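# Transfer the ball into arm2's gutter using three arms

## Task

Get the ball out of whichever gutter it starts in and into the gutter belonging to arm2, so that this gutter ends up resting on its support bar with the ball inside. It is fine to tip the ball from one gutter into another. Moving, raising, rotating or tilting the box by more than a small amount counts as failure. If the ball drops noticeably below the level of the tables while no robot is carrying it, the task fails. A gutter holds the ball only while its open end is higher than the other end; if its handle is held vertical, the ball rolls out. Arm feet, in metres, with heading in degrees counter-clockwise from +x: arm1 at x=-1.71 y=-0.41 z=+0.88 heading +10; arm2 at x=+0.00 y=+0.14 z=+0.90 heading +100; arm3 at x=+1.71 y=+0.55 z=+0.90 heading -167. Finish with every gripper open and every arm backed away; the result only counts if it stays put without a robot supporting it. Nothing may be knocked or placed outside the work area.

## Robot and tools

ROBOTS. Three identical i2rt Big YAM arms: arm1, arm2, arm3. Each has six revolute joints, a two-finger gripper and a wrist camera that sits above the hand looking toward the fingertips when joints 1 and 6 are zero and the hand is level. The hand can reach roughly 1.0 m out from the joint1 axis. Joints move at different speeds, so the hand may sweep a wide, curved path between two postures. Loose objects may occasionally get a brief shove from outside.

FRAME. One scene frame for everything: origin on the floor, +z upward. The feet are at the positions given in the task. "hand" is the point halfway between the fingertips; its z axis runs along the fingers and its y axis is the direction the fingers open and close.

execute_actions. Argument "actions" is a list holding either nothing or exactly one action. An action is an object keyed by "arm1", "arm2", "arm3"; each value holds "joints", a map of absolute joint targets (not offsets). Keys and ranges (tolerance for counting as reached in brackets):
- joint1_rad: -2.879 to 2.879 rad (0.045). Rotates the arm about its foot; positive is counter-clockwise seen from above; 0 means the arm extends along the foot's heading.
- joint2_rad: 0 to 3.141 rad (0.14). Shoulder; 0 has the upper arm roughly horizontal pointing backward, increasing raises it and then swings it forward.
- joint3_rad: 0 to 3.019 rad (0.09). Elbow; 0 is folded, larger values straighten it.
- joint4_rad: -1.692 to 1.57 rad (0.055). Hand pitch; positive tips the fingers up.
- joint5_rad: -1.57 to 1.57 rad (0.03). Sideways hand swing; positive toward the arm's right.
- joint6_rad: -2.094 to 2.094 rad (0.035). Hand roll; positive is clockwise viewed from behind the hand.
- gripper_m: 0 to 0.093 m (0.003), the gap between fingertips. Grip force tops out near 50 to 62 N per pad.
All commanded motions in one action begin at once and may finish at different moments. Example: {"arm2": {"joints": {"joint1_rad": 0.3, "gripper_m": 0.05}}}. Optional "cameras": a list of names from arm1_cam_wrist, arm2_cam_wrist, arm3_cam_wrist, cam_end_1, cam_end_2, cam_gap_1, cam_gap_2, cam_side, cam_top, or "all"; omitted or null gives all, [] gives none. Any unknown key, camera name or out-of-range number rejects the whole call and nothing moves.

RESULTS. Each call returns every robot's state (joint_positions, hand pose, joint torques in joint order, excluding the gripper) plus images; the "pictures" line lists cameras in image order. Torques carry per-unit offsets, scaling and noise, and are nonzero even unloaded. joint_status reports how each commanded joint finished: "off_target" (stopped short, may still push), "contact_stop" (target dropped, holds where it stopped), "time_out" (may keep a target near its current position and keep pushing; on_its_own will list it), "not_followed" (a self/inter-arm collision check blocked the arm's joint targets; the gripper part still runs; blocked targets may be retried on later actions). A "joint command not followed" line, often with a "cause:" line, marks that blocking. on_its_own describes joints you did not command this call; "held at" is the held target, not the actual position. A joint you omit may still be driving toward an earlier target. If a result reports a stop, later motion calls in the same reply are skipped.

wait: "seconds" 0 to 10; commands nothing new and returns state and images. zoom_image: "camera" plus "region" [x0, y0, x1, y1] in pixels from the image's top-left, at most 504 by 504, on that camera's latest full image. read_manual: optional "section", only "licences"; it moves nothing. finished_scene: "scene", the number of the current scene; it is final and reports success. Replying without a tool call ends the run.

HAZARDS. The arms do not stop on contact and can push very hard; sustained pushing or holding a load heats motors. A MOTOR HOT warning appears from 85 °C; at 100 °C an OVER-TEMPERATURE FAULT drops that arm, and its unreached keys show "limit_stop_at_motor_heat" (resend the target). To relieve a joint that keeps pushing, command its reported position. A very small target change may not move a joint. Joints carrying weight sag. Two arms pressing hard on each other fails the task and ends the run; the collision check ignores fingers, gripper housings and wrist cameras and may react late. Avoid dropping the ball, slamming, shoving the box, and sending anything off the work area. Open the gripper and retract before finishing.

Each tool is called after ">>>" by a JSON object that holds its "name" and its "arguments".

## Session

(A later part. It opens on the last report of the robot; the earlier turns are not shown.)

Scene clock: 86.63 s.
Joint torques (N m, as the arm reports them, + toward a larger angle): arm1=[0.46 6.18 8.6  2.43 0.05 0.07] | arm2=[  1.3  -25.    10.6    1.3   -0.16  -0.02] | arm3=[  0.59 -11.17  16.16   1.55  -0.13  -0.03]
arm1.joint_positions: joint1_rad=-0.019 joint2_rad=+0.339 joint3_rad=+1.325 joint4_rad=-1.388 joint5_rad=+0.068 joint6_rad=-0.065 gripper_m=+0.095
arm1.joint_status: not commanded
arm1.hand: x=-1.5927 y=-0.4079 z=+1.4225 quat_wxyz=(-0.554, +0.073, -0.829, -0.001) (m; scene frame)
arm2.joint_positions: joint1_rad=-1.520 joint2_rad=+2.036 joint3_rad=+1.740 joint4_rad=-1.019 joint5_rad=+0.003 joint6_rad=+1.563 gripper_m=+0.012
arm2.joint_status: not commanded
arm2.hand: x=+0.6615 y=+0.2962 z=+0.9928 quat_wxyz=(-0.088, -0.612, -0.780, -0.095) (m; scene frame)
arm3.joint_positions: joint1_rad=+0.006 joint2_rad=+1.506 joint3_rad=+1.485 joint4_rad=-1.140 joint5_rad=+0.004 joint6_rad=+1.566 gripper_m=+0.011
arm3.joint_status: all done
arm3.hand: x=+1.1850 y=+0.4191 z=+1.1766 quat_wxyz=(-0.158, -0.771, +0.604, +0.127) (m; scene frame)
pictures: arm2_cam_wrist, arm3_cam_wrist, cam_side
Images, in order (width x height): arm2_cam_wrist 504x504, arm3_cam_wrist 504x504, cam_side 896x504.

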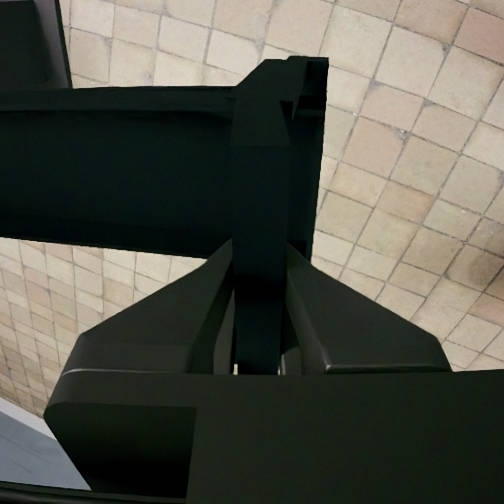

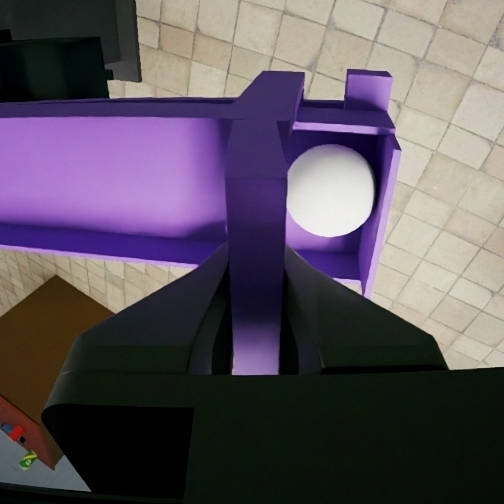

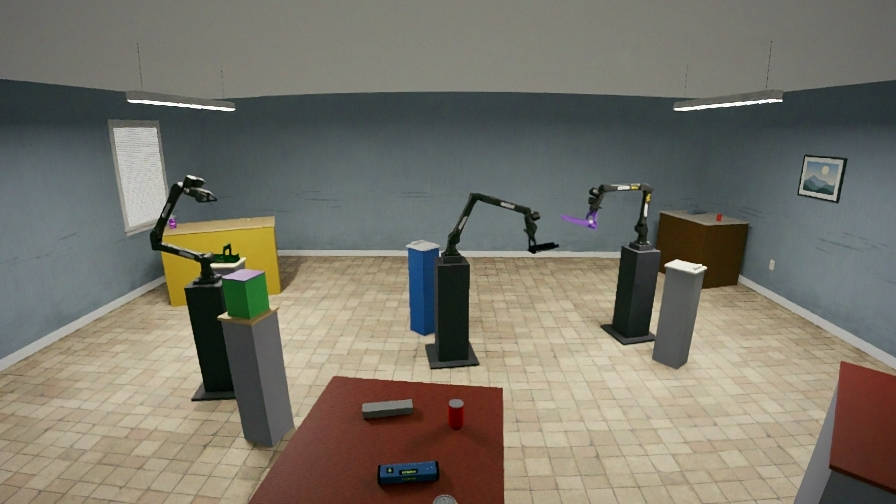

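>>> {"name": "execute_actions", "arguments": {"actions": [{"arm3":{"joints":{"joint2_rad":1.865,"joint3_rad":1.93,"joint4_rad":-1.25}}}], "cameras": ["arm3_cam_wrist","cam_side","cam_gap_2"]}}

>>> {"name": "zoom_image", "arguments": {"camera": "cam_side", "region": [500, 170, 640, 260]}}

Scene clock: 94.43 s.
Joint torques (N m, as the arm reports them, + toward a larger angle): arm1=[0.47 6.19 8.59 2.44 0.06 0.08] | arm2=[  1.27 -24.69  10.69   1.35  -0.14  -0.02] | arm3=[ -0.32 -18.46  17.79   0.65  -0.14  -0.02]
arm1.joint_positions: joint1_rad=-0.019 joint2_rad=+0.339 joint3_rad=+1.325 joint4_rad=-1.388 joint5_rad=+0.068 joint6_rad=-0.065 gripper_m=+0.095
arm1.joint_status: not commanded
arm1.hand: x=-1.5927 y=-0.4079 z=+1.4225 quat_wxyz=(-0.554, +0.073, -0.829, -0.001) (m; scene frame)
arm2.joint_positions: joint1_rad=-1.520 joint2_rad=+2.036 joint3_rad=+1.740 joint4_rad=-1.019 joint5_rad=+0.003 joint6_rad=+1.563 gripper_m=+0.012
arm2.joint_status: not commanded
arm2.hand: x=+0.6615 y=+0.2962 z=+0.9928 quat_wxyz=(-0.088, -0.612, -0.780, -0.095) (m; scene frame)
arm3.joint_positions: joint1_rad=+0.006 joint2_rad=+1.902 joint3_rad=+1.864 joint4_rad=-1.249 joint5_rad=+0.004 joint6_rad=+1.566 gripper_m=+0.011
arm3.joint_status: all done
arm3.hand: x=+1.0733 y=+0.3920 z=+1.1135 quat_wxyz=(-0.110, -0.779, +0.610, +0.089) (m; scene frame)
pictures: arm3_cam_wrist, cam_gap_2, cam_side
Images, in order (width x height): arm3_cam_wrist 504x504, cam_gap_2 896x504, cam_side 896x504.

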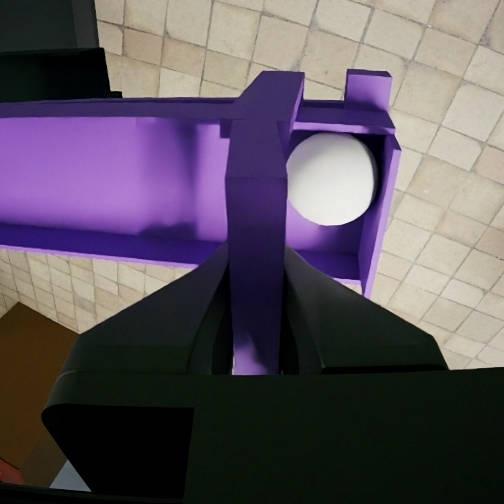

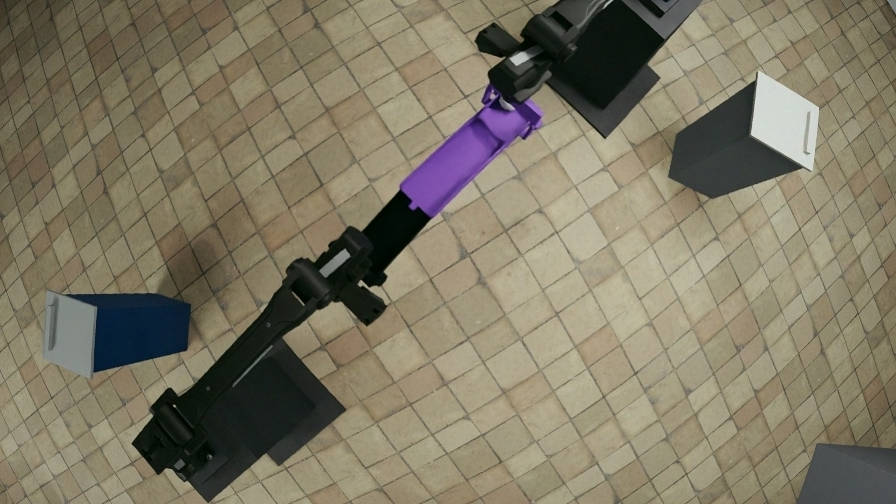

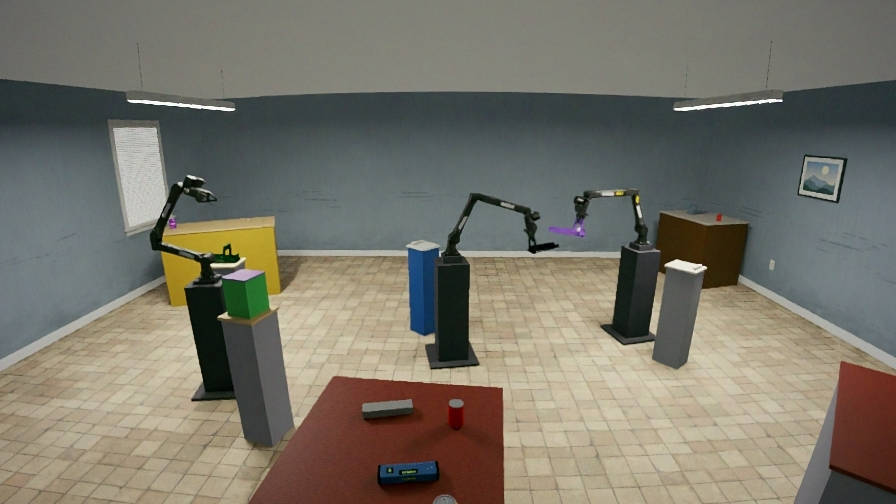

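Region (500, 170, 640, 260) of cam_side's 896x504 image, scaled by 3.600, with more detail than that image has; it fills the top 324 rows of this view, and the rest is white.

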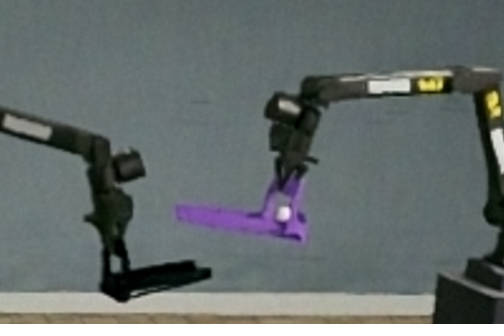

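>>> {"name": "execute_actions", "arguments": {"actions": [{"arm2":{"joints":{"joint2_rad":2.10,"joint3_rad":1.95,"joint4_rad":-1.09}},"arm3":{"joints":{"joint4_rad":-1.34}}}], "cameras": []}}

>>> {"name": "execute_actions", "arguments": {"actions": [{"arm3":{"joints":{"joint2_rad":1.97,"joint3_rad":2.10,"joint4_rad":-1.40}}}], "cameras": ["arm3_cam_wrist","cam_side","cam_gap_2"]}}

>>> {"name": "zoom_image", "arguments": {"camera": "cam_side", "region": [500, 170, 640, 260]}}

Scene clock: 109.00 s.
Joint torques (N m, as the arm reports them, + toward a larger angle): arm1=[0.43 6.19 8.59 2.44 0.06 0.08] | arm2=[  0.92 -22.66  15.24   0.39  -0.15  -0.05] | arm3=[ -0.24 -17.81  17.77   0.42  -0.14   0.  ]
arm1.joint_positions: joint1_rad=-0.019 joint2_rad=+0.339 joint3_rad=+1.325 joint4_rad=-1.388 joint5_rad=+0.068 joint6_rad=-0.065 gripper_m=+0.095
arm1.joint_status: not commanded
arm1.hand: x=-1.5927 y=-0.4079 z=+1.4225 quat_wxyz=(-0.554, +0.073, -0.829, -0.001) (m; scene frame)
arm2.joint_positions: joint1_rad=-1.520 joint2_rad=+2.103 joint3_rad=+1.878 joint4_rad=-1.087 joint5_rad=+0.003 joint6_rad=+1.563 gripper_m=+0.012
arm2.joint_status: all done
arm2.hand: x=+0.6883 y=+0.3027 z=+1.0028 quat_wxyz=(-0.088, -0.612, -0.780, -0.096) (m; scene frame)
arm3.joint_positions: joint1_rad=+0.006 joint2_rad=+1.902 joint3_rad=+1.864 joint4_rad=-1.335 joint5_rad=+0.004 joint6_rad=+1.566 gripper_m=+0.011
arm3.joint_status: all done
arm3.hand: x=+1.0934 y=+0.3969 z=+1.1085 quat_wxyz=(-0.076, -0.784, +0.613, +0.063) (m; scene frame)
pictures: none
No camera images: the call's "cameras" was empty. Leave "cameras" out to get every camera's image.

Scene clock: 109.80 s.
Joint torques (N m, as the arm reports them, + toward a larger angle): arm1=[0.42 6.16 8.59 2.43 0.06 0.07] | arm2=[  1.42 -22.96  15.25   0.39  -0.13  -0.06] | arm3=[ -0.27 -16.66  18.08   0.45  -0.14  -0.02]
arm1.joint_positions: joint1_rad=-0.019 joint2_rad=+0.339 joint3_rad=+1.325 joint4_rad=-1.388 joint5_rad=+0.068 joint6_rad=-0.065 gripper_m=+0.095
arm1.joint_status: not commanded
arm1.hand: x=-1.5927 y=-0.4079 z=+1.4225 quat_wxyz=(-0.554, +0.073, -0.829, -0.001) (m; scene frame)
arm2.joint_positions: joint1_rad=-1.520 joint2_rad=+2.103 joint3_rad=+1.878 joint4_rad=-1.087 joint5_rad=+0.003 joint6_rad=+1.563 gripper_m=+0.012
arm2.joint_status: not commanded
arm2.hand: x=+0.6883 y=+0.3027 z=+1.0028 quat_wxyz=(-0.088, -0.612, -0.780, -0.096) (m; scene frame)
arm3.joint_positions: joint1_rad=+0.006 joint2_rad=+1.972 joint3_rad=+2.032 joint4_rad=-1.396 joint5_rad=+0.004 joint6_rad=+1.566 gripper_m=+0.011
arm3.joint_status: all done
arm3.hand: x=+1.0628 y=+0.3895 z=+1.1337 quat_wxyz=(-0.091, -0.782, +0.612, +0.074) (m; scene frame)
pictures: arm3_cam_wrist, cam_gap_2, cam_side
Images, in order (width x height): arm3_cam_wrist 504x504, cam_gap_2 896x504, cam_side 896x504.

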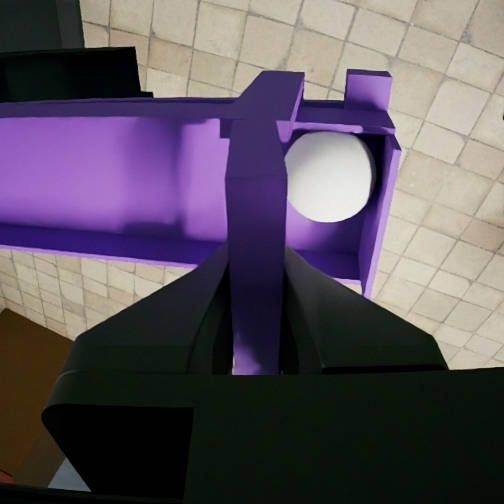

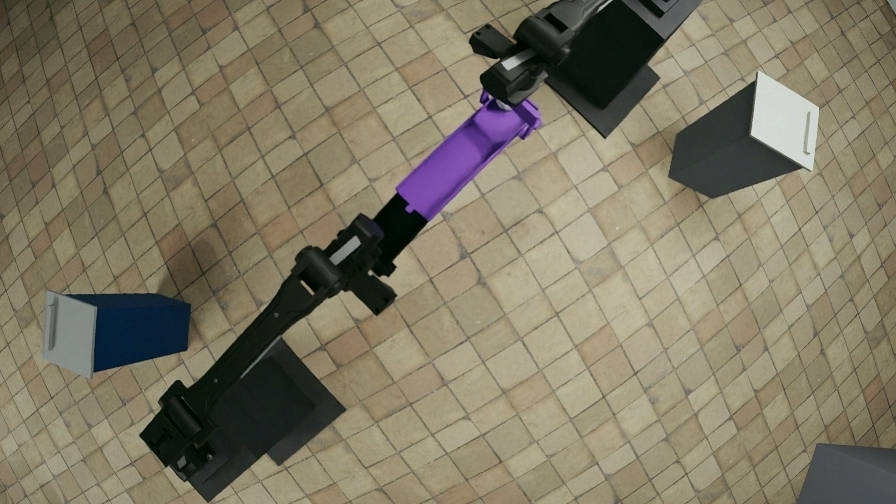

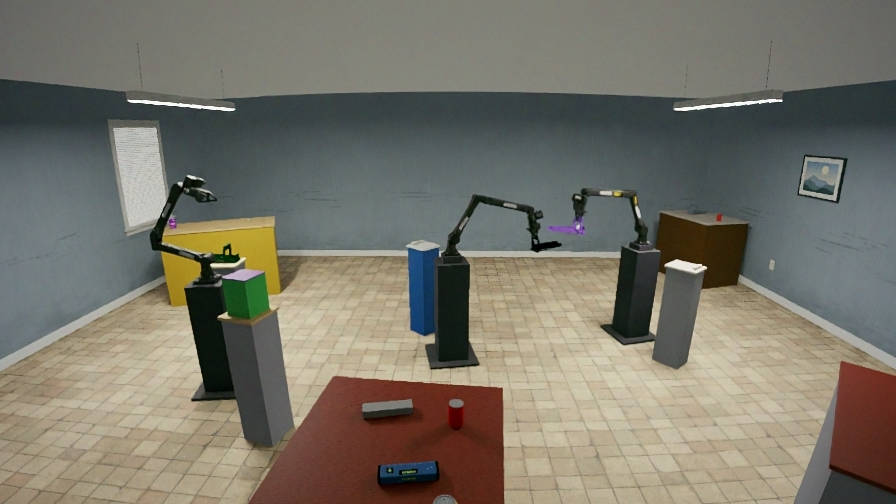

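Region (500, 170, 640, 260) of cam_side's 896x504 image, scaled by 3.600, with more detail than that image has; it fills the top 324 rows of this view, and the rest is white.

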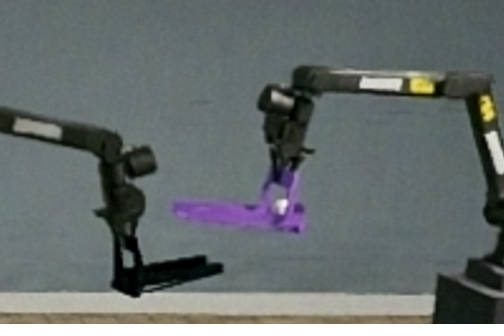

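>>> {"name": "execute_actions", "arguments": {"actions": [{"arm3":{"joints":{"joint4_rad":-1.58}},"arm2":{"joints":{"joint4_rad":-1.04}}}], "cameras": ["arm3_cam_wrist","cam_side"]}}

>>> {"name": "execute_actions", "arguments": {"actions": [], "cameras": ["arm3_cam_wrist","arm2_cam_wrist","cam_side"]}}

Scene clock: 116.17 s.
Joint torques (N m, as the arm reports them, + toward a larger angle): arm1=[0.47 6.15 8.6  2.44 0.06 0.07] | arm2=[  1.03 -23.12  15.29   1.53  -0.15  -0.03] | arm3=[ -0.23 -16.25  17.74   0.11  -0.14   0.01]
arm1.joint_positions: joint1_rad=-0.019 joint2_rad=+0.339 joint3_rad=+1.325 joint4_rad=-1.388 joint5_rad=+0.068 joint6_rad=-0.065 gripper_m=+0.095
arm1.joint_status: not commanded
arm1.hand: x=-1.5927 y=-0.4079 z=+1.4225 quat_wxyz=(-0.554, +0.073, -0.829, -0.001) (m; scene frame)
arm2.joint_positions: joint1_rad=-1.520 joint2_rad=+2.103 joint3_rad=+1.878 joint4_rad=-1.061 joint5_rad=+0.003 joint6_rad=+1.563 gripper_m=+0.012
arm2.joint_status: all done
arm2.hand: x=+0.6943 y=+0.3041 z=+1.0046 quat_wxyz=(-0.097, -0.610, -0.779, -0.106) (m; scene frame)
arm3.joint_positions: joint1_rad=+0.006 joint2_rad=+1.972 joint3_rad=+2.033 joint4_rad=-1.573 joint5_rad=+0.004 joint6_rad=+1.566 gripper_m=+0.011
arm3.joint_status: all done
arm3.hand: x=+1.1044 y=+0.3996 z=+1.1280 quat_wxyz=(-0.022, -0.787, +0.616, +0.020) (m; scene frame)
pictures: arm3_cam_wrist, cam_side
Images, in order (width x height): arm3_cam_wrist 504x504, cam_side 896x504.

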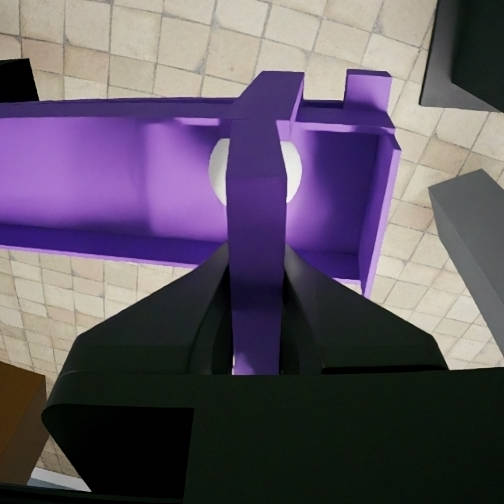

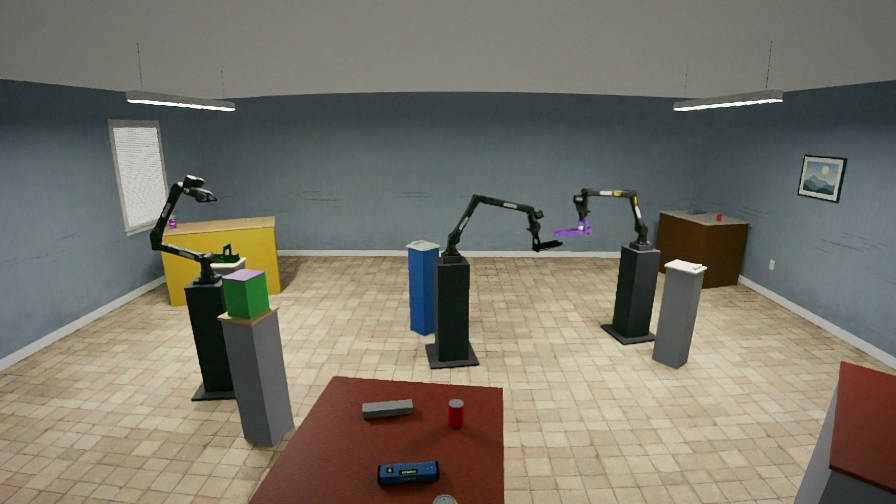

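Scene clock: 116.17 s.
Joint torques (N m, as the arm reports them, + toward a larger angle): arm1=[0.47 6.15 8.6  2.44 0.06 0.07] | arm2=[  1.03 -23.12  15.29   1.53  -0.15  -0.03] | arm3=[ -0.23 -16.25  17.74   0.11  -0.14   0.01]
arm1.joint_positions: joint1_rad=-0.019 joint2_rad=+0.339 joint3_rad=+1.325 joint4_rad=-1.388 joint5_rad=+0.068 joint6_rad=-0.065 gripper_m=+0.095
arm1.joint_status: not commanded
arm1.hand: x=-1.5927 y=-0.4079 z=+1.4225 quat_wxyz=(-0.554, +0.073, -0.829, -0.001) (m; scene frame)
arm2.joint_positions: joint1_rad=-1.520 joint2_rad=+2.103 joint3_rad=+1.878 joint4_rad=-1.061 joint5_rad=+0.003 joint6_rad=+1.563 gripper_m=+0.012
arm2.joint_status: all done
arm2.hand: x=+0.6943 y=+0.3041 z=+1.0046 quat_wxyz=(-0.097, -0.610, -0.779, -0.106) (m; scene frame)
arm3.joint_positions: joint1_rad=+0.006 joint2_rad=+1.972 joint3_rad=+2.033 joint4_rad=-1.573 joint5_rad=+0.004 joint6_rad=+1.566 gripper_m=+0.011
arm3.joint_status: all done
arm3.hand: x=+1.1044 y=+0.3996 z=+1.1280 quat_wxyz=(-0.022, -0.787, +0.616, +0.020) (m; scene frame)
pictures: arm2_cam_wrist, arm3_cam_wrist, cam_side
Images, in order (width x height): arm2_cam_wrist 504x504, arm3_cam_wrist 504x504, cam_side 896x504.

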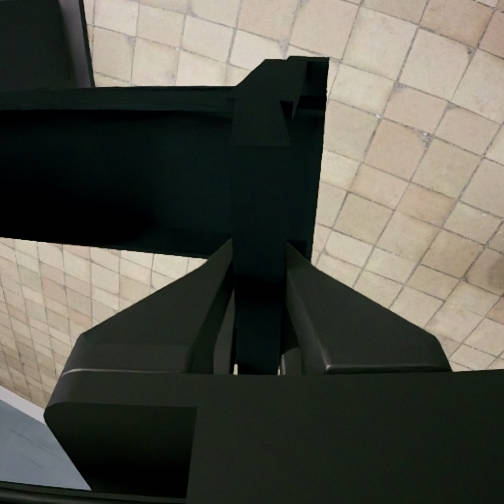

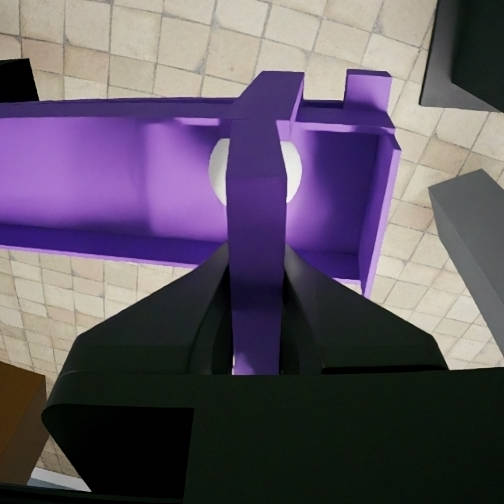

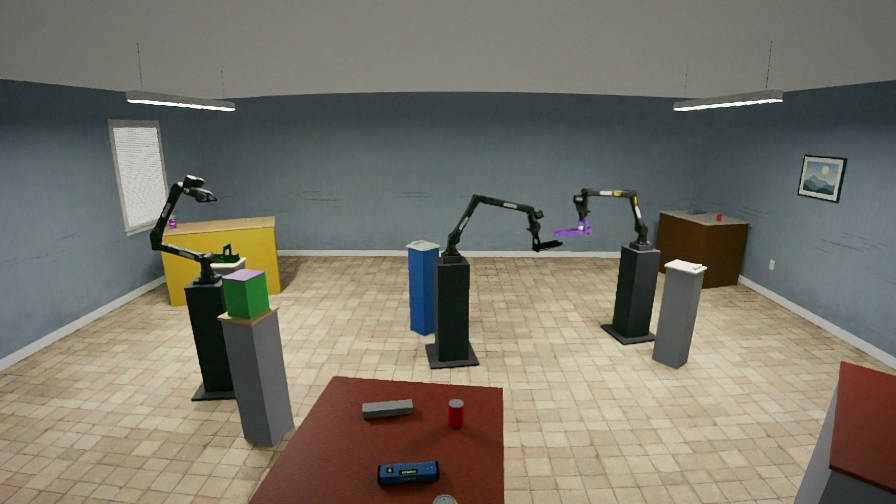

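>>> {"name": "execute_actions", "arguments": {"actions": [], "cameras": ["arm2_cam_wrist","arm3_cam_wrist","cam_side"]}}

Scene clock: 128.90 s.
Joint torques (N m, as the arm reports them, + toward a larger angle): arm1=[0.44 6.16 8.58 2.43 0.06 0.08] | arm2=[  0.76 -23.08  15.22   1.23  -0.11  -0.04] | arm3=[ -0.33 -16.3   17.32   0.19  -0.13   0.01]
arm1.joint_positions: joint1_rad=-0.019 joint2_rad=+0.339 joint3_rad=+1.325 joint4_rad=-1.388 joint5_rad=+0.068 joint6_rad=-0.065 gripper_m=+0.095
arm1.joint_status: not commanded
arm1.hand: x=-1.5927 y=-0.4079 z=+1.4225 quat_wxyz=(-0.554, +0.073, -0.829, -0.001) (m; scene frame)
arm2.joint_positions: joint1_rad=-1.520 joint2_rad=+2.104 joint3_rad=+1.878 joint4_rad=-1.056 joint5_rad=+0.001 joint6_rad=+1.564 gripper_m=+0.012
arm2.joint_status: all done
arm2.hand: x=+0.6952 y=+0.3045 z=+1.0043 quat_wxyz=(-0.097, -0.610, -0.779, -0.108) (m; scene frame)
arm3.joint_positions: joint1_rad=+0.006 joint2_rad=+1.972 joint3_rad=+2.036 joint4_rad=-1.575 joint5_rad=+0.004 joint6_rad=+1.566 gripper_m=+0.011
arm3.joint_status: all done
arm3.hand: x=+1.1042 y=+0.3995 z=+1.1292 quat_wxyz=(-0.022, -0.787, +0.616, +0.020) (m; scene frame)
pictures: arm2_cam_wrist, arm3_cam_wrist, cam_side
Images, in order (width x height): arm2_cam_wrist 504x504, arm3_cam_wrist 504x504, cam_side 896x504.

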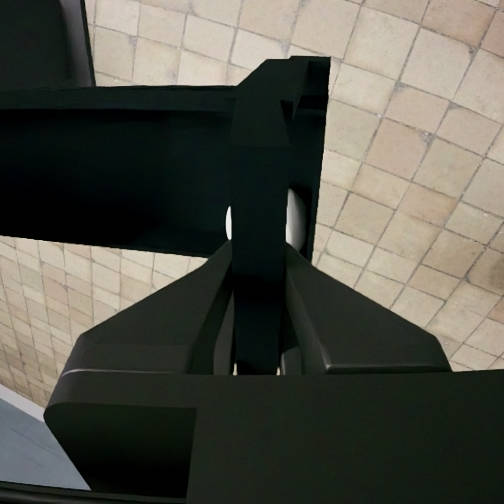

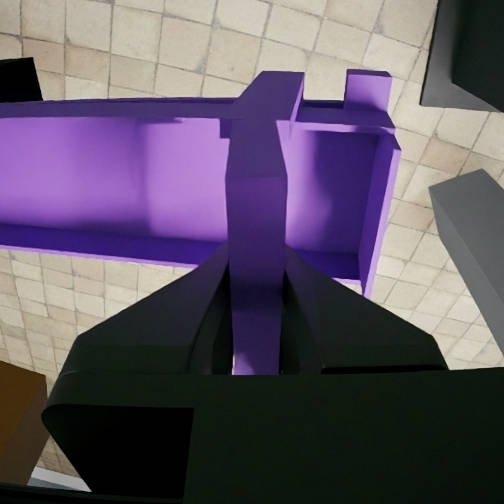

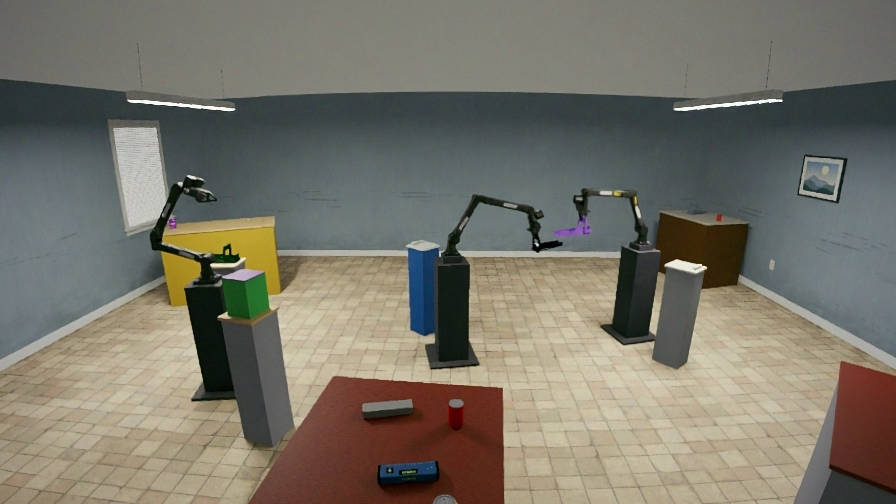

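Ball landed. Retract arm3.

>>> {"name": "execute_actions", "arguments": {"actions": [{"arm3":{"joints":{"joint2_rad":1.5,"joint3_rad":1.53,"joint4_rad":-1.25}}}], "cameras": ["cam_side"]}}

>>> {"name": "execute_actions", "arguments": {"actions": [{"arm3":{"joints":{"joint1_rad":1.54,"joint5_rad":-0.07,"joint6_rad":1.105}},"arm2":{"joints":{"joint2_rad":1.75,"joint3_rad":1.8,"joint4_rad":-1.2}}}], "cameras": ["cam_side","arm2_cam_wrist"]}}

Scene clock: 134.17 s.
Joint torques (N m, as the arm reports them, + toward a larger angle): arm1=[0.45 6.21 8.59 2.43 0.05 0.08] | arm2=[  1.02 -23.17  15.3    1.21  -0.08  -0.05] | arm3=[ -0.36 -11.2   13.     1.52  -0.13  -0.01]
arm1.joint_positions: joint1_rad=-0.019 joint2_rad=+0.339 joint3_rad=+1.325 joint4_rad=-1.388 joint5_rad=+0.068 joint6_rad=-0.065 gripper_m=+0.095
arm1.joint_status: not commanded
arm1.hand: x=-1.5927 y=-0.4079 z=+1.4225 quat_wxyz=(-0.554, +0.073, -0.829, -0.001) (m; scene frame)
arm2.joint_positions: joint1_rad=-1.520 joint2_rad=+2.104 joint3_rad=+1.878 joint4_rad=-1.056 joint5_rad=+0.001 joint6_rad=+1.564 gripper_m=+0.012
arm2.joint_status: not commanded
arm2.hand: x=+0.6952 y=+0.3045 z=+1.0043 quat_wxyz=(-0.097, -0.610, -0.779, -0.108) (m; scene frame)
arm3.joint_positions: joint1_rad=+0.006 joint2_rad=+1.507 joint3_rad=+1.514 joint4_rad=-1.272 joint5_rad=+0.004 joint6_rad=+1.566 gripper_m=+0.011
arm3.joint_status: all done
arm3.hand: x=+1.2078 y=+0.4247 z=+1.1786 quat_wxyz=(-0.118, -0.778, +0.609, +0.096) (m; scene frame)
pictures: cam_side
Images, in order (width x height): cam_side 896x504.

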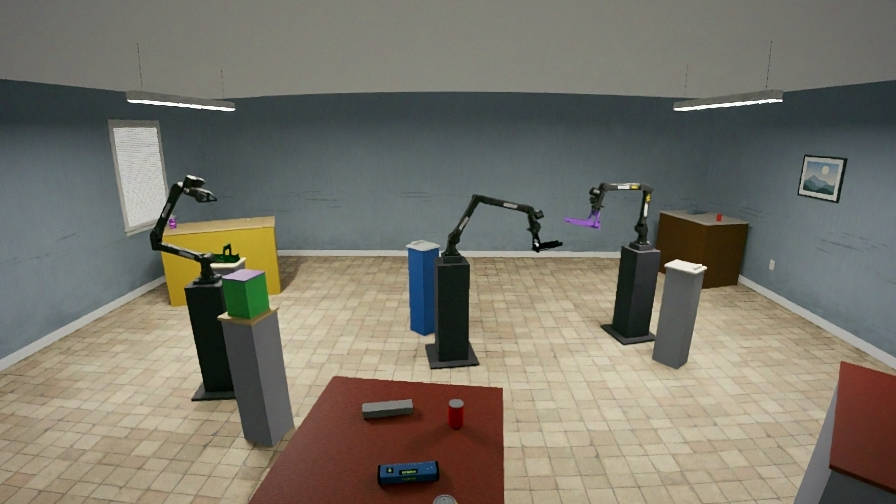

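Scene clock: 135.97 s.
Joint torques (N m, as the arm reports them, + toward a larger angle): arm1=[0.45 6.18 8.6  2.44 0.05 0.08] | arm2=[  1.27 -17.96  11.53   0.9   -0.1   -0.06] | arm3=[ -1.32 -11.94  13.08   1.07  -0.05  -0.14]
arm1.joint_positions: joint1_rad=-0.019 joint2_rad=+0.339 joint3_rad=+1.325 joint4_rad=-1.388 joint5_rad=+0.068 joint6_rad=-0.065 gripper_m=+0.095
arm1.joint_status: not commanded
arm1.hand: x=-1.5927 y=-0.4079 z=+1.4225 quat_wxyz=(-0.554, +0.073, -0.829, -0.001) (m; scene frame)
arm2.joint_positions: joint1_rad=-1.520 joint2_rad=+1.750 joint3_rad=+1.777 joint4_rad=-1.205 joint5_rad=+0.001 joint6_rad=+1.564 gripper_m=+0.012
arm2.joint_status: all done
arm2.hand: x=+0.6135 y=+0.2881 z=+1.1772 quat_wxyz=(-0.129, -0.605, -0.772, -0.148) (m; scene frame)
arm3.joint_positions: joint1_rad=+1.547 joint2_rad=+1.516 joint3_rad=+1.514 joint4_rad=-1.259 joint5_rad=-0.070 joint6_rad=+1.111 gripper_m=+0.011
arm3.joint_status: all done
arm3.hand: x=+1.8348 y=+0.0344 z=+1.1754 quat_wxyz=(-0.157, -0.931, -0.329, -0.015) (m; scene frame)
pictures: arm2_cam_wrist, cam_side
Images, in order (width x height): arm2_cam_wrist 504x504, cam_side 896x504.

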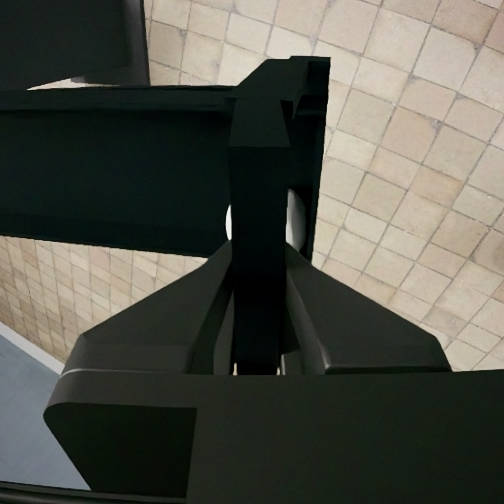

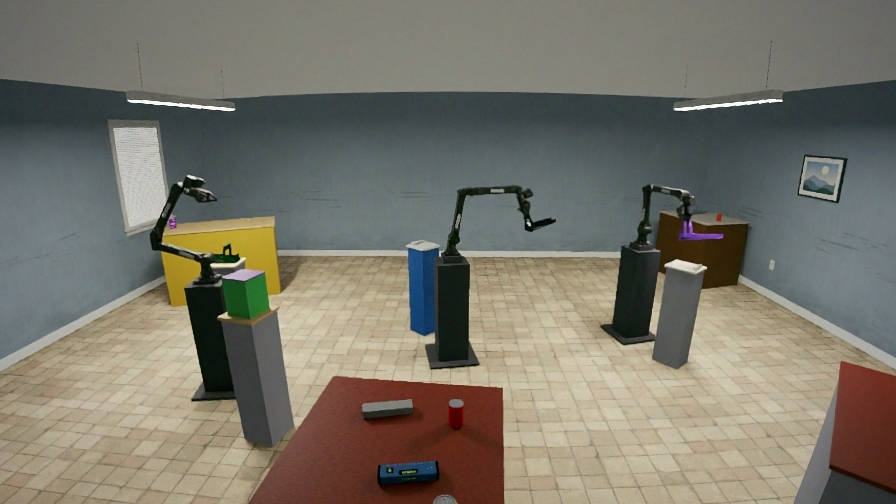

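>>> {"name": "execute_actions", "arguments": {"actions": [{"arm2":{"joints":{"joint1_rad":-0.95}},"arm3":{"joints":{"joint2_rad":1.66,"joint3_rad":1.44,"joint4_rad":-1.17}}}], "cameras": []}}

>>> {"name": "execute_actions", "arguments": {"actions": [{"arm2":{"joints":{"joint1_rad":-0.4,"joint2_rad":1.65,"joint3_rad":1.72,"joint4_rad":-1.2}}}], "cameras": ["arm2_cam_wrist"]}}

>>> {"name": "execute_actions", "arguments": {"actions": [{"arm2":{"joints":{"joint1_rad":0.225,"joint5_rad":-0.07,"joint6_rad":1.163}},"arm3":{"joints":{"joint2_rad":1.65,"joint3_rad":1.2,"joint4_rad":-0.93}}}], "cameras": ["arm2_cam_wrist","arm3_cam_wrist","cam_side"]}}

Scene clock: 142.40 s.
Joint torques (N m, as the arm reports them, + toward a larger angle): arm1=[0.45 6.22 8.59 2.44 0.05 0.07] | arm2=[  0.74 -18.11  11.39   0.86  -0.06  -0.08] | arm3=[ -1.24 -15.    13.52   0.93  -0.05  -0.11]
arm1.joint_positions: joint1_rad=-0.019 joint2_rad=+0.339 joint3_rad=+1.325 joint4_rad=-1.388 joint5_rad=+0.068 joint6_rad=-0.065 gripper_m=+0.095
arm1.joint_status: not commanded
arm1.hand: x=-1.5927 y=-0.4079 z=+1.4225 quat_wxyz=(-0.554, +0.073, -0.829, -0.001) (m; scene frame)
arm2.joint_positions: joint1_rad=-0.955 joint2_rad=+1.752 joint3_rad=+1.777 joint4_rad=-1.205 joint5_rad=+0.000 joint6_rad=+1.565 gripper_m=+0.012
arm2.joint_status: all done
arm2.hand: x=+0.4409 y=+0.5950 z=+1.1706 quat_wxyz=(-0.080, -0.367, -0.910, -0.174) (m; scene frame)
arm3.joint_positions: joint1_rad=+1.547 joint2_rad=+1.700 joint3_rad=+1.411 joint4_rad=-1.184 joint5_rad=-0.070 joint6_rad=+1.111 gripper_m=+0.011
arm3.joint_status: all done
arm3.hand: x=+1.8352 y=+0.0322 z=+1.0420 quat_wxyz=(-0.053, -0.942, -0.329, -0.029) (m; scene frame)
pictures: none
No camera images: the call's "cameras" was empty. Leave "cameras" out to get every camera's image.

Scene clock: 143.97 s.
Joint torques (N m, as the arm reports them, + toward a larger angle): arm1=[0.44 6.19 8.59 2.45 0.06 0.08] | arm2=[  0.62 -22.36  10.06   0.89  -0.04  -0.09] | arm3=[ -1.2  -14.97  13.47   0.95  -0.05  -0.12]
arm1.joint_positions: joint1_rad=-0.019 joint2_rad=+0.339 joint3_rad=+1.325 joint4_rad=-1.388 joint5_rad=+0.068 joint6_rad=-0.065 gripper_m=+0.095
arm1.joint_status: not commanded
arm1.hand: x=-1.5927 y=-0.4079 z=+1.4225 quat_wxyz=(-0.554, +0.073, -0.829, -0.001) (m; scene frame)
arm2.joint_positions: joint1_rad=-0.403 joint2_rad=+1.703 joint3_rad=+1.712 joint4_rad=-1.205 joint5_rad=+0.000 joint6_rad=+1.565 gripper_m=+0.012
arm2.joint_status: all done
arm2.hand: x=+0.1337 y=+0.7392 z=+1.1652 quat_wxyz=(-0.025, -0.106, -0.978, -0.178) (m; scene frame)
arm3.joint_positions: joint1_rad=+1.547 joint2_rad=+1.700 joint3_rad=+1.411 joint4_rad=-1.184 joint5_rad=-0.070 joint6_rad=+1.111 gripper_m=+0.011
arm3.joint_status: not commanded
arm3.hand: x=+1.8352 y=+0.0322 z=+1.0420 quat_wxyz=(-0.053, -0.942, -0.329, -0.029) (m; scene frame)
pictures: arm2_cam_wrist
Images, in order (width x height): arm2_cam_wrist 504x504.

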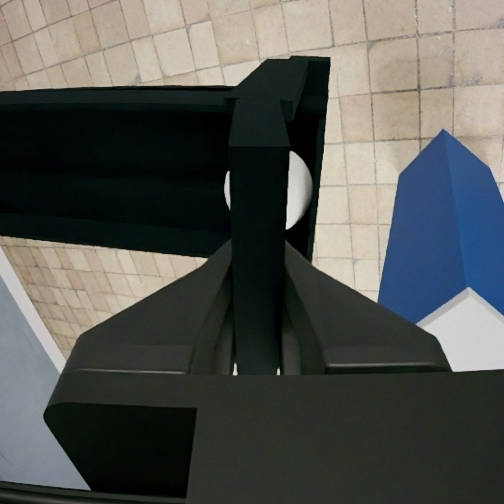

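Scene clock: 145.50 s.
Joint torques (N m, as the arm reports them, + toward a larger angle): arm1=[0.41 6.2  8.59 2.43 0.06 0.08] | arm2=[  0.59 -22.66  10.27   0.94  -0.19  -0.17] | arm3=[ -1.26 -13.    11.89   1.09  -0.05  -0.12]
arm1.joint_positions: joint1_rad=-0.019 joint2_rad=+0.339 joint3_rad=+1.325 joint4_rad=-1.388 joint5_rad=+0.068 joint6_rad=-0.065 gripper_m=+0.095
arm1.joint_status: not commanded
arm1.hand: x=-1.5927 y=-0.4079 z=+1.4225 quat_wxyz=(-0.554, +0.073, -0.829, -0.001) (m; scene frame)
arm2.joint_positions: joint1_rad=+0.223 joint2_rad=+1.702 joint3_rad=+1.712 joint4_rad=-1.205 joint5_rad=-0.068 joint6_rad=+1.170 gripper_m=+0.012
arm2.joint_status: all done
arm2.hand: x=-0.2521 y=+0.7007 z=+1.1638 quat_wxyz=(+0.034, +0.391, -0.902, -0.178) (m; scene frame)
arm3.joint_positions: joint1_rad=+1.547 joint2_rad=+1.675 joint3_rad=+1.180 joint4_rad=-0.947 joint5_rad=-0.070 joint6_rad=+1.111 gripper_m=+0.011
arm3.joint_status: all done
arm3.hand: x=+1.8287 y=+0.0631 z=+0.9729 quat_wxyz=(-0.068, -0.941, -0.329, -0.027) (m; scene frame)
pictures: arm2_cam_wrist, arm3_cam_wrist, cam_side
Images, in order (width x height): arm2_cam_wrist 504x504, arm3_cam_wrist 504x504, cam_side 896x504.

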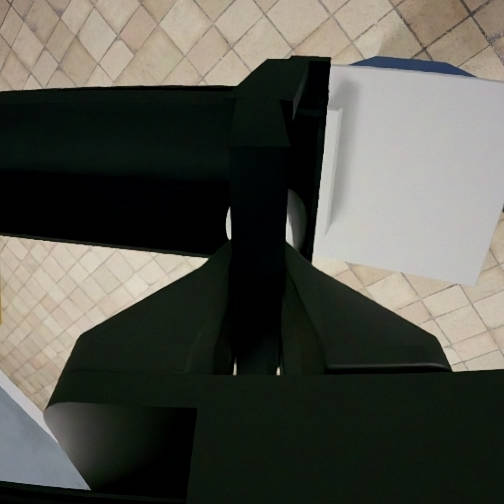

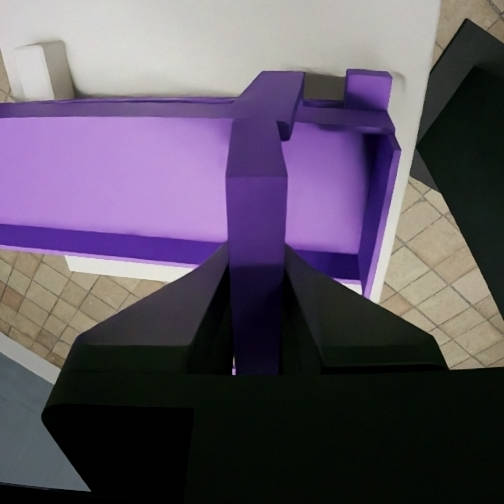

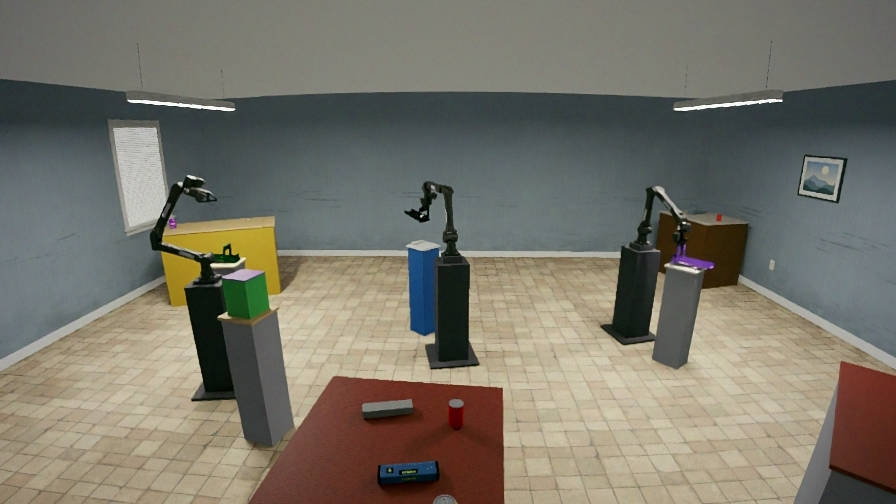

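>>> {"name": "execute_actions", "arguments": {"actions": [{"arm2":{"joints":{"joint2_rad":1.60,"joint3_rad":1.40,"joint4_rad":-1.1}},"arm3":{"joints":{"joint2_rad":1.64,"joint3_rad":1.16,"joint4_rad":-0.894}}}], "cameras": ["arm2_cam_wrist","arm3_cam_wrist"]}}

Scene clock: 149.57 s.
Joint torques (N m, as the arm reports them, + toward a larger angle): arm1=[0.41 6.19 8.59 2.43 0.06 0.08] | arm2=[  0.67 -16.95  10.46   1.17  -0.18  -0.11] | arm3=[ -1.21 -13.27  10.11   0.95  -0.05  -0.12]
arm1.joint_positions: joint1_rad=-0.019 joint2_rad=+0.339 joint3_rad=+1.325 joint4_rad=-1.388 joint5_rad=+0.068 joint6_rad=-0.065 gripper_m=+0.095
arm1.joint_status: not commanded
arm1.hand: x=-1.5927 y=-0.4079 z=+1.4225 quat_wxyz=(-0.554, +0.073, -0.829, -0.001) (m; scene frame)
arm2.joint_positions: joint1_rad=+0.223 joint2_rad=+1.617 joint3_rad=+1.384 joint4_rad=-1.117 joint5_rad=-0.068 joint6_rad=+1.169 gripper_m=+0.012
arm2.joint_status: all done
arm2.hand: x=-0.2207 y=+0.6272 z=+1.0709 quat_wxyz=(+0.034, +0.393, -0.913, -0.102) (m; scene frame)
arm3.joint_positions: joint1_rad=+1.546 joint2_rad=+1.671 joint3_rad=+1.157 joint4_rad=-0.907 joint5_rad=-0.070 joint6_rad=+1.110 gripper_m=+0.011
arm3.joint_status: all done
arm3.hand: x=+1.8284 y=+0.0628 z=+0.9678 quat_wxyz=(-0.079, -0.941, -0.329, -0.025) (m; scene frame)
pictures: arm2_cam_wrist, arm3_cam_wrist
Images, in order (width x height): arm2_cam_wrist 504x504, arm3_cam_wrist 504x504.

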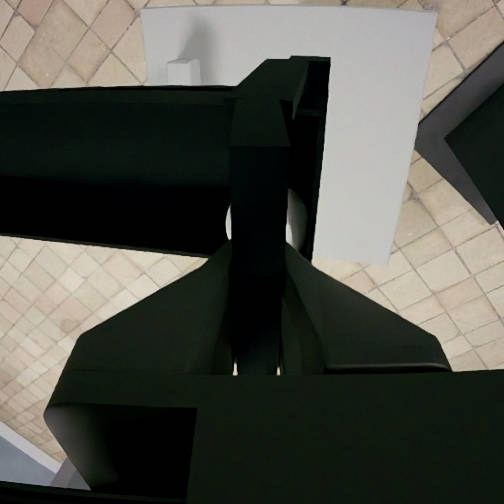

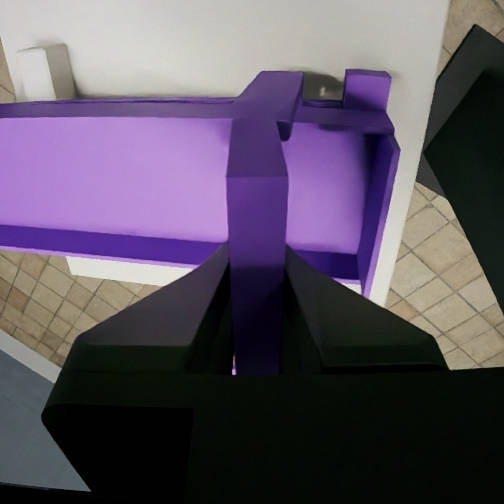

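>>> {"name": "execute_actions", "arguments": {"actions": [{"arm2":{"joints":{"joint3_rad":1.17,"joint4_rad":-0.91}},"arm3":{"joints":{"gripper_m":0.093}}}], "cameras": ["arm2_cam_wrist"]}}

>>> {"name": "execute_actions", "arguments": {"actions": [{"arm2":{"joints":{"joint3_rad":1.10,"joint4_rad":-0.865}},"arm3":{"joints":{"joint3_rad":1.6,"joint4_rad":-1.25}}}], "cameras": ["arm2_cam_wrist","cam_end_1","cam_side"]}}

Scene clock: 153.73 s.
Joint torques (N m, as the arm reports them, + toward a larger angle): arm1=[0.45 6.17 8.59 2.44 0.05 0.07] | arm2=[  0.85 -15.75   9.23   1.1   -0.16  -0.14] | arm3=[ -1.16 -13.32  10.16   0.98  -0.06  -0.12]
arm1.joint_positions: joint1_rad=-0.019 joint2_rad=+0.339 joint3_rad=+1.325 joint4_rad=-1.388 joint5_rad=+0.068 joint6_rad=-0.065 gripper_m=+0.095
arm1.joint_status: not commanded
arm1.hand: x=-1.5927 y=-0.4079 z=+1.4225 quat_wxyz=(-0.554, +0.073, -0.829, -0.001) (m; scene frame)
arm2.joint_positions: joint1_rad=+0.223 joint2_rad=+1.617 joint3_rad=+1.157 joint4_rad=-0.927 joint5_rad=-0.068 joint6_rad=+1.169 gripper_m=+0.012
arm2.joint_status: all done
arm2.hand: x=-0.2051 y=+0.5909 z=+0.9885 quat_wxyz=(+0.034, +0.393, -0.915, -0.084) (m; scene frame)
arm3.joint_positions: joint1_rad=+1.546 joint2_rad=+1.670 joint3_rad=+1.157 joint4_rad=-0.907 joint5_rad=-0.070 joint6_rad=+1.110 gripper_m=+0.093
arm3.joint_status: all done
arm3.hand: x=+1.8284 y=+0.0628 z=+0.9682 quat_wxyz=(-0.079, -0.941, -0.329, -0.025) (m; scene frame)
pictures: arm2_cam_wrist
Images, in order (width x height): arm2_cam_wrist 504x504.

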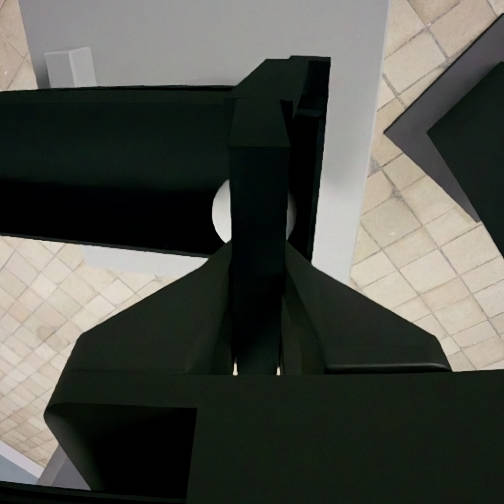

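Scene clock: 155.13 s.
Joint torques (N m, as the arm reports them, + toward a larger angle): arm1=[0.45 6.13 8.58 2.43 0.06 0.07] | arm2=[  0.76 -15.48   7.82   0.75  -0.11  -0.15] | arm3=[ -1.13 -13.14  15.18   0.34  -0.06  -0.12]
arm1.joint_positions: joint1_rad=-0.019 joint2_rad=+0.339 joint3_rad=+1.325 joint4_rad=-1.388 joint5_rad=+0.068 joint6_rad=-0.065 gripper_m=+0.095
arm1.joint_status: not commanded
arm1.hand: x=-1.5927 y=-0.4079 z=+1.4225 quat_wxyz=(-0.554, +0.073, -0.829, -0.001) (m; scene frame)
arm2.joint_positions: joint1_rad=+0.223 joint2_rad=+1.614 joint3_rad=+1.104 joint4_rad=-0.875 joint5_rad=-0.070 joint6_rad=+1.172 gripper_m=+0.012
arm2.joint_status: all done
arm2.hand: x=-0.2014 y=+0.5818 z=+0.9718 quat_wxyz=(+0.035, +0.392, -0.916, -0.085) (m; scene frame)
arm3.joint_positions: joint1_rad=+1.546 joint2_rad=+1.646 joint3_rad=+1.561 joint4_rad=-1.240 joint5_rad=-0.070 joint6_rad=+1.110 gripper_m=+0.093
arm3.joint_status: all done
arm3.hand: x=+1.8410 y=+0.0026 z=+1.1304 quat_wxyz=(-0.126, -0.936, -0.329, -0.019) (m; scene frame)
pictures: arm2_cam_wrist, cam_end_1, cam_side
Images, in order (width x height): arm2_cam_wrist 504x504, cam_end_1 896x504, cam_side 896x504.

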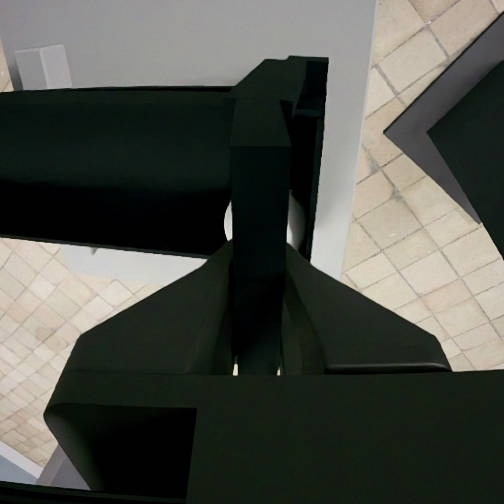

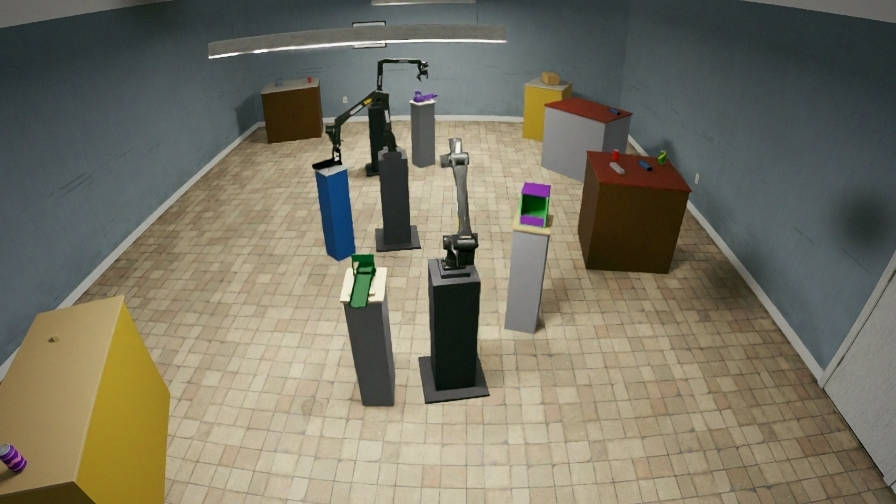

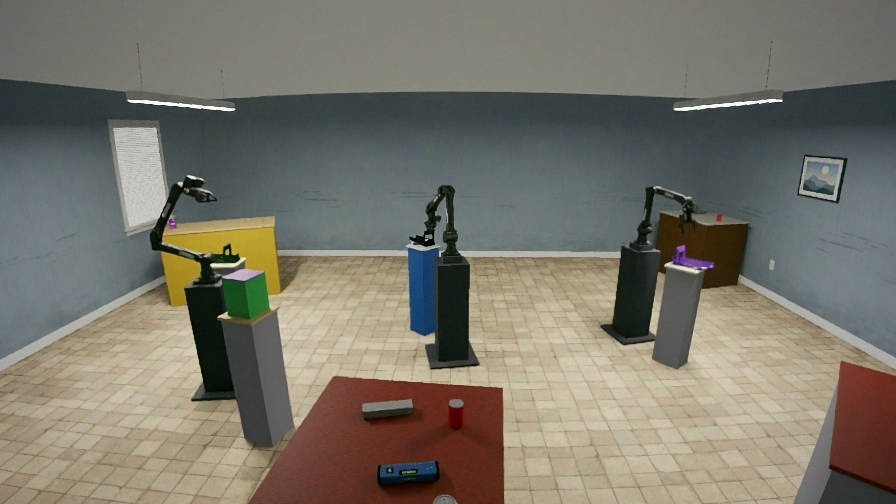

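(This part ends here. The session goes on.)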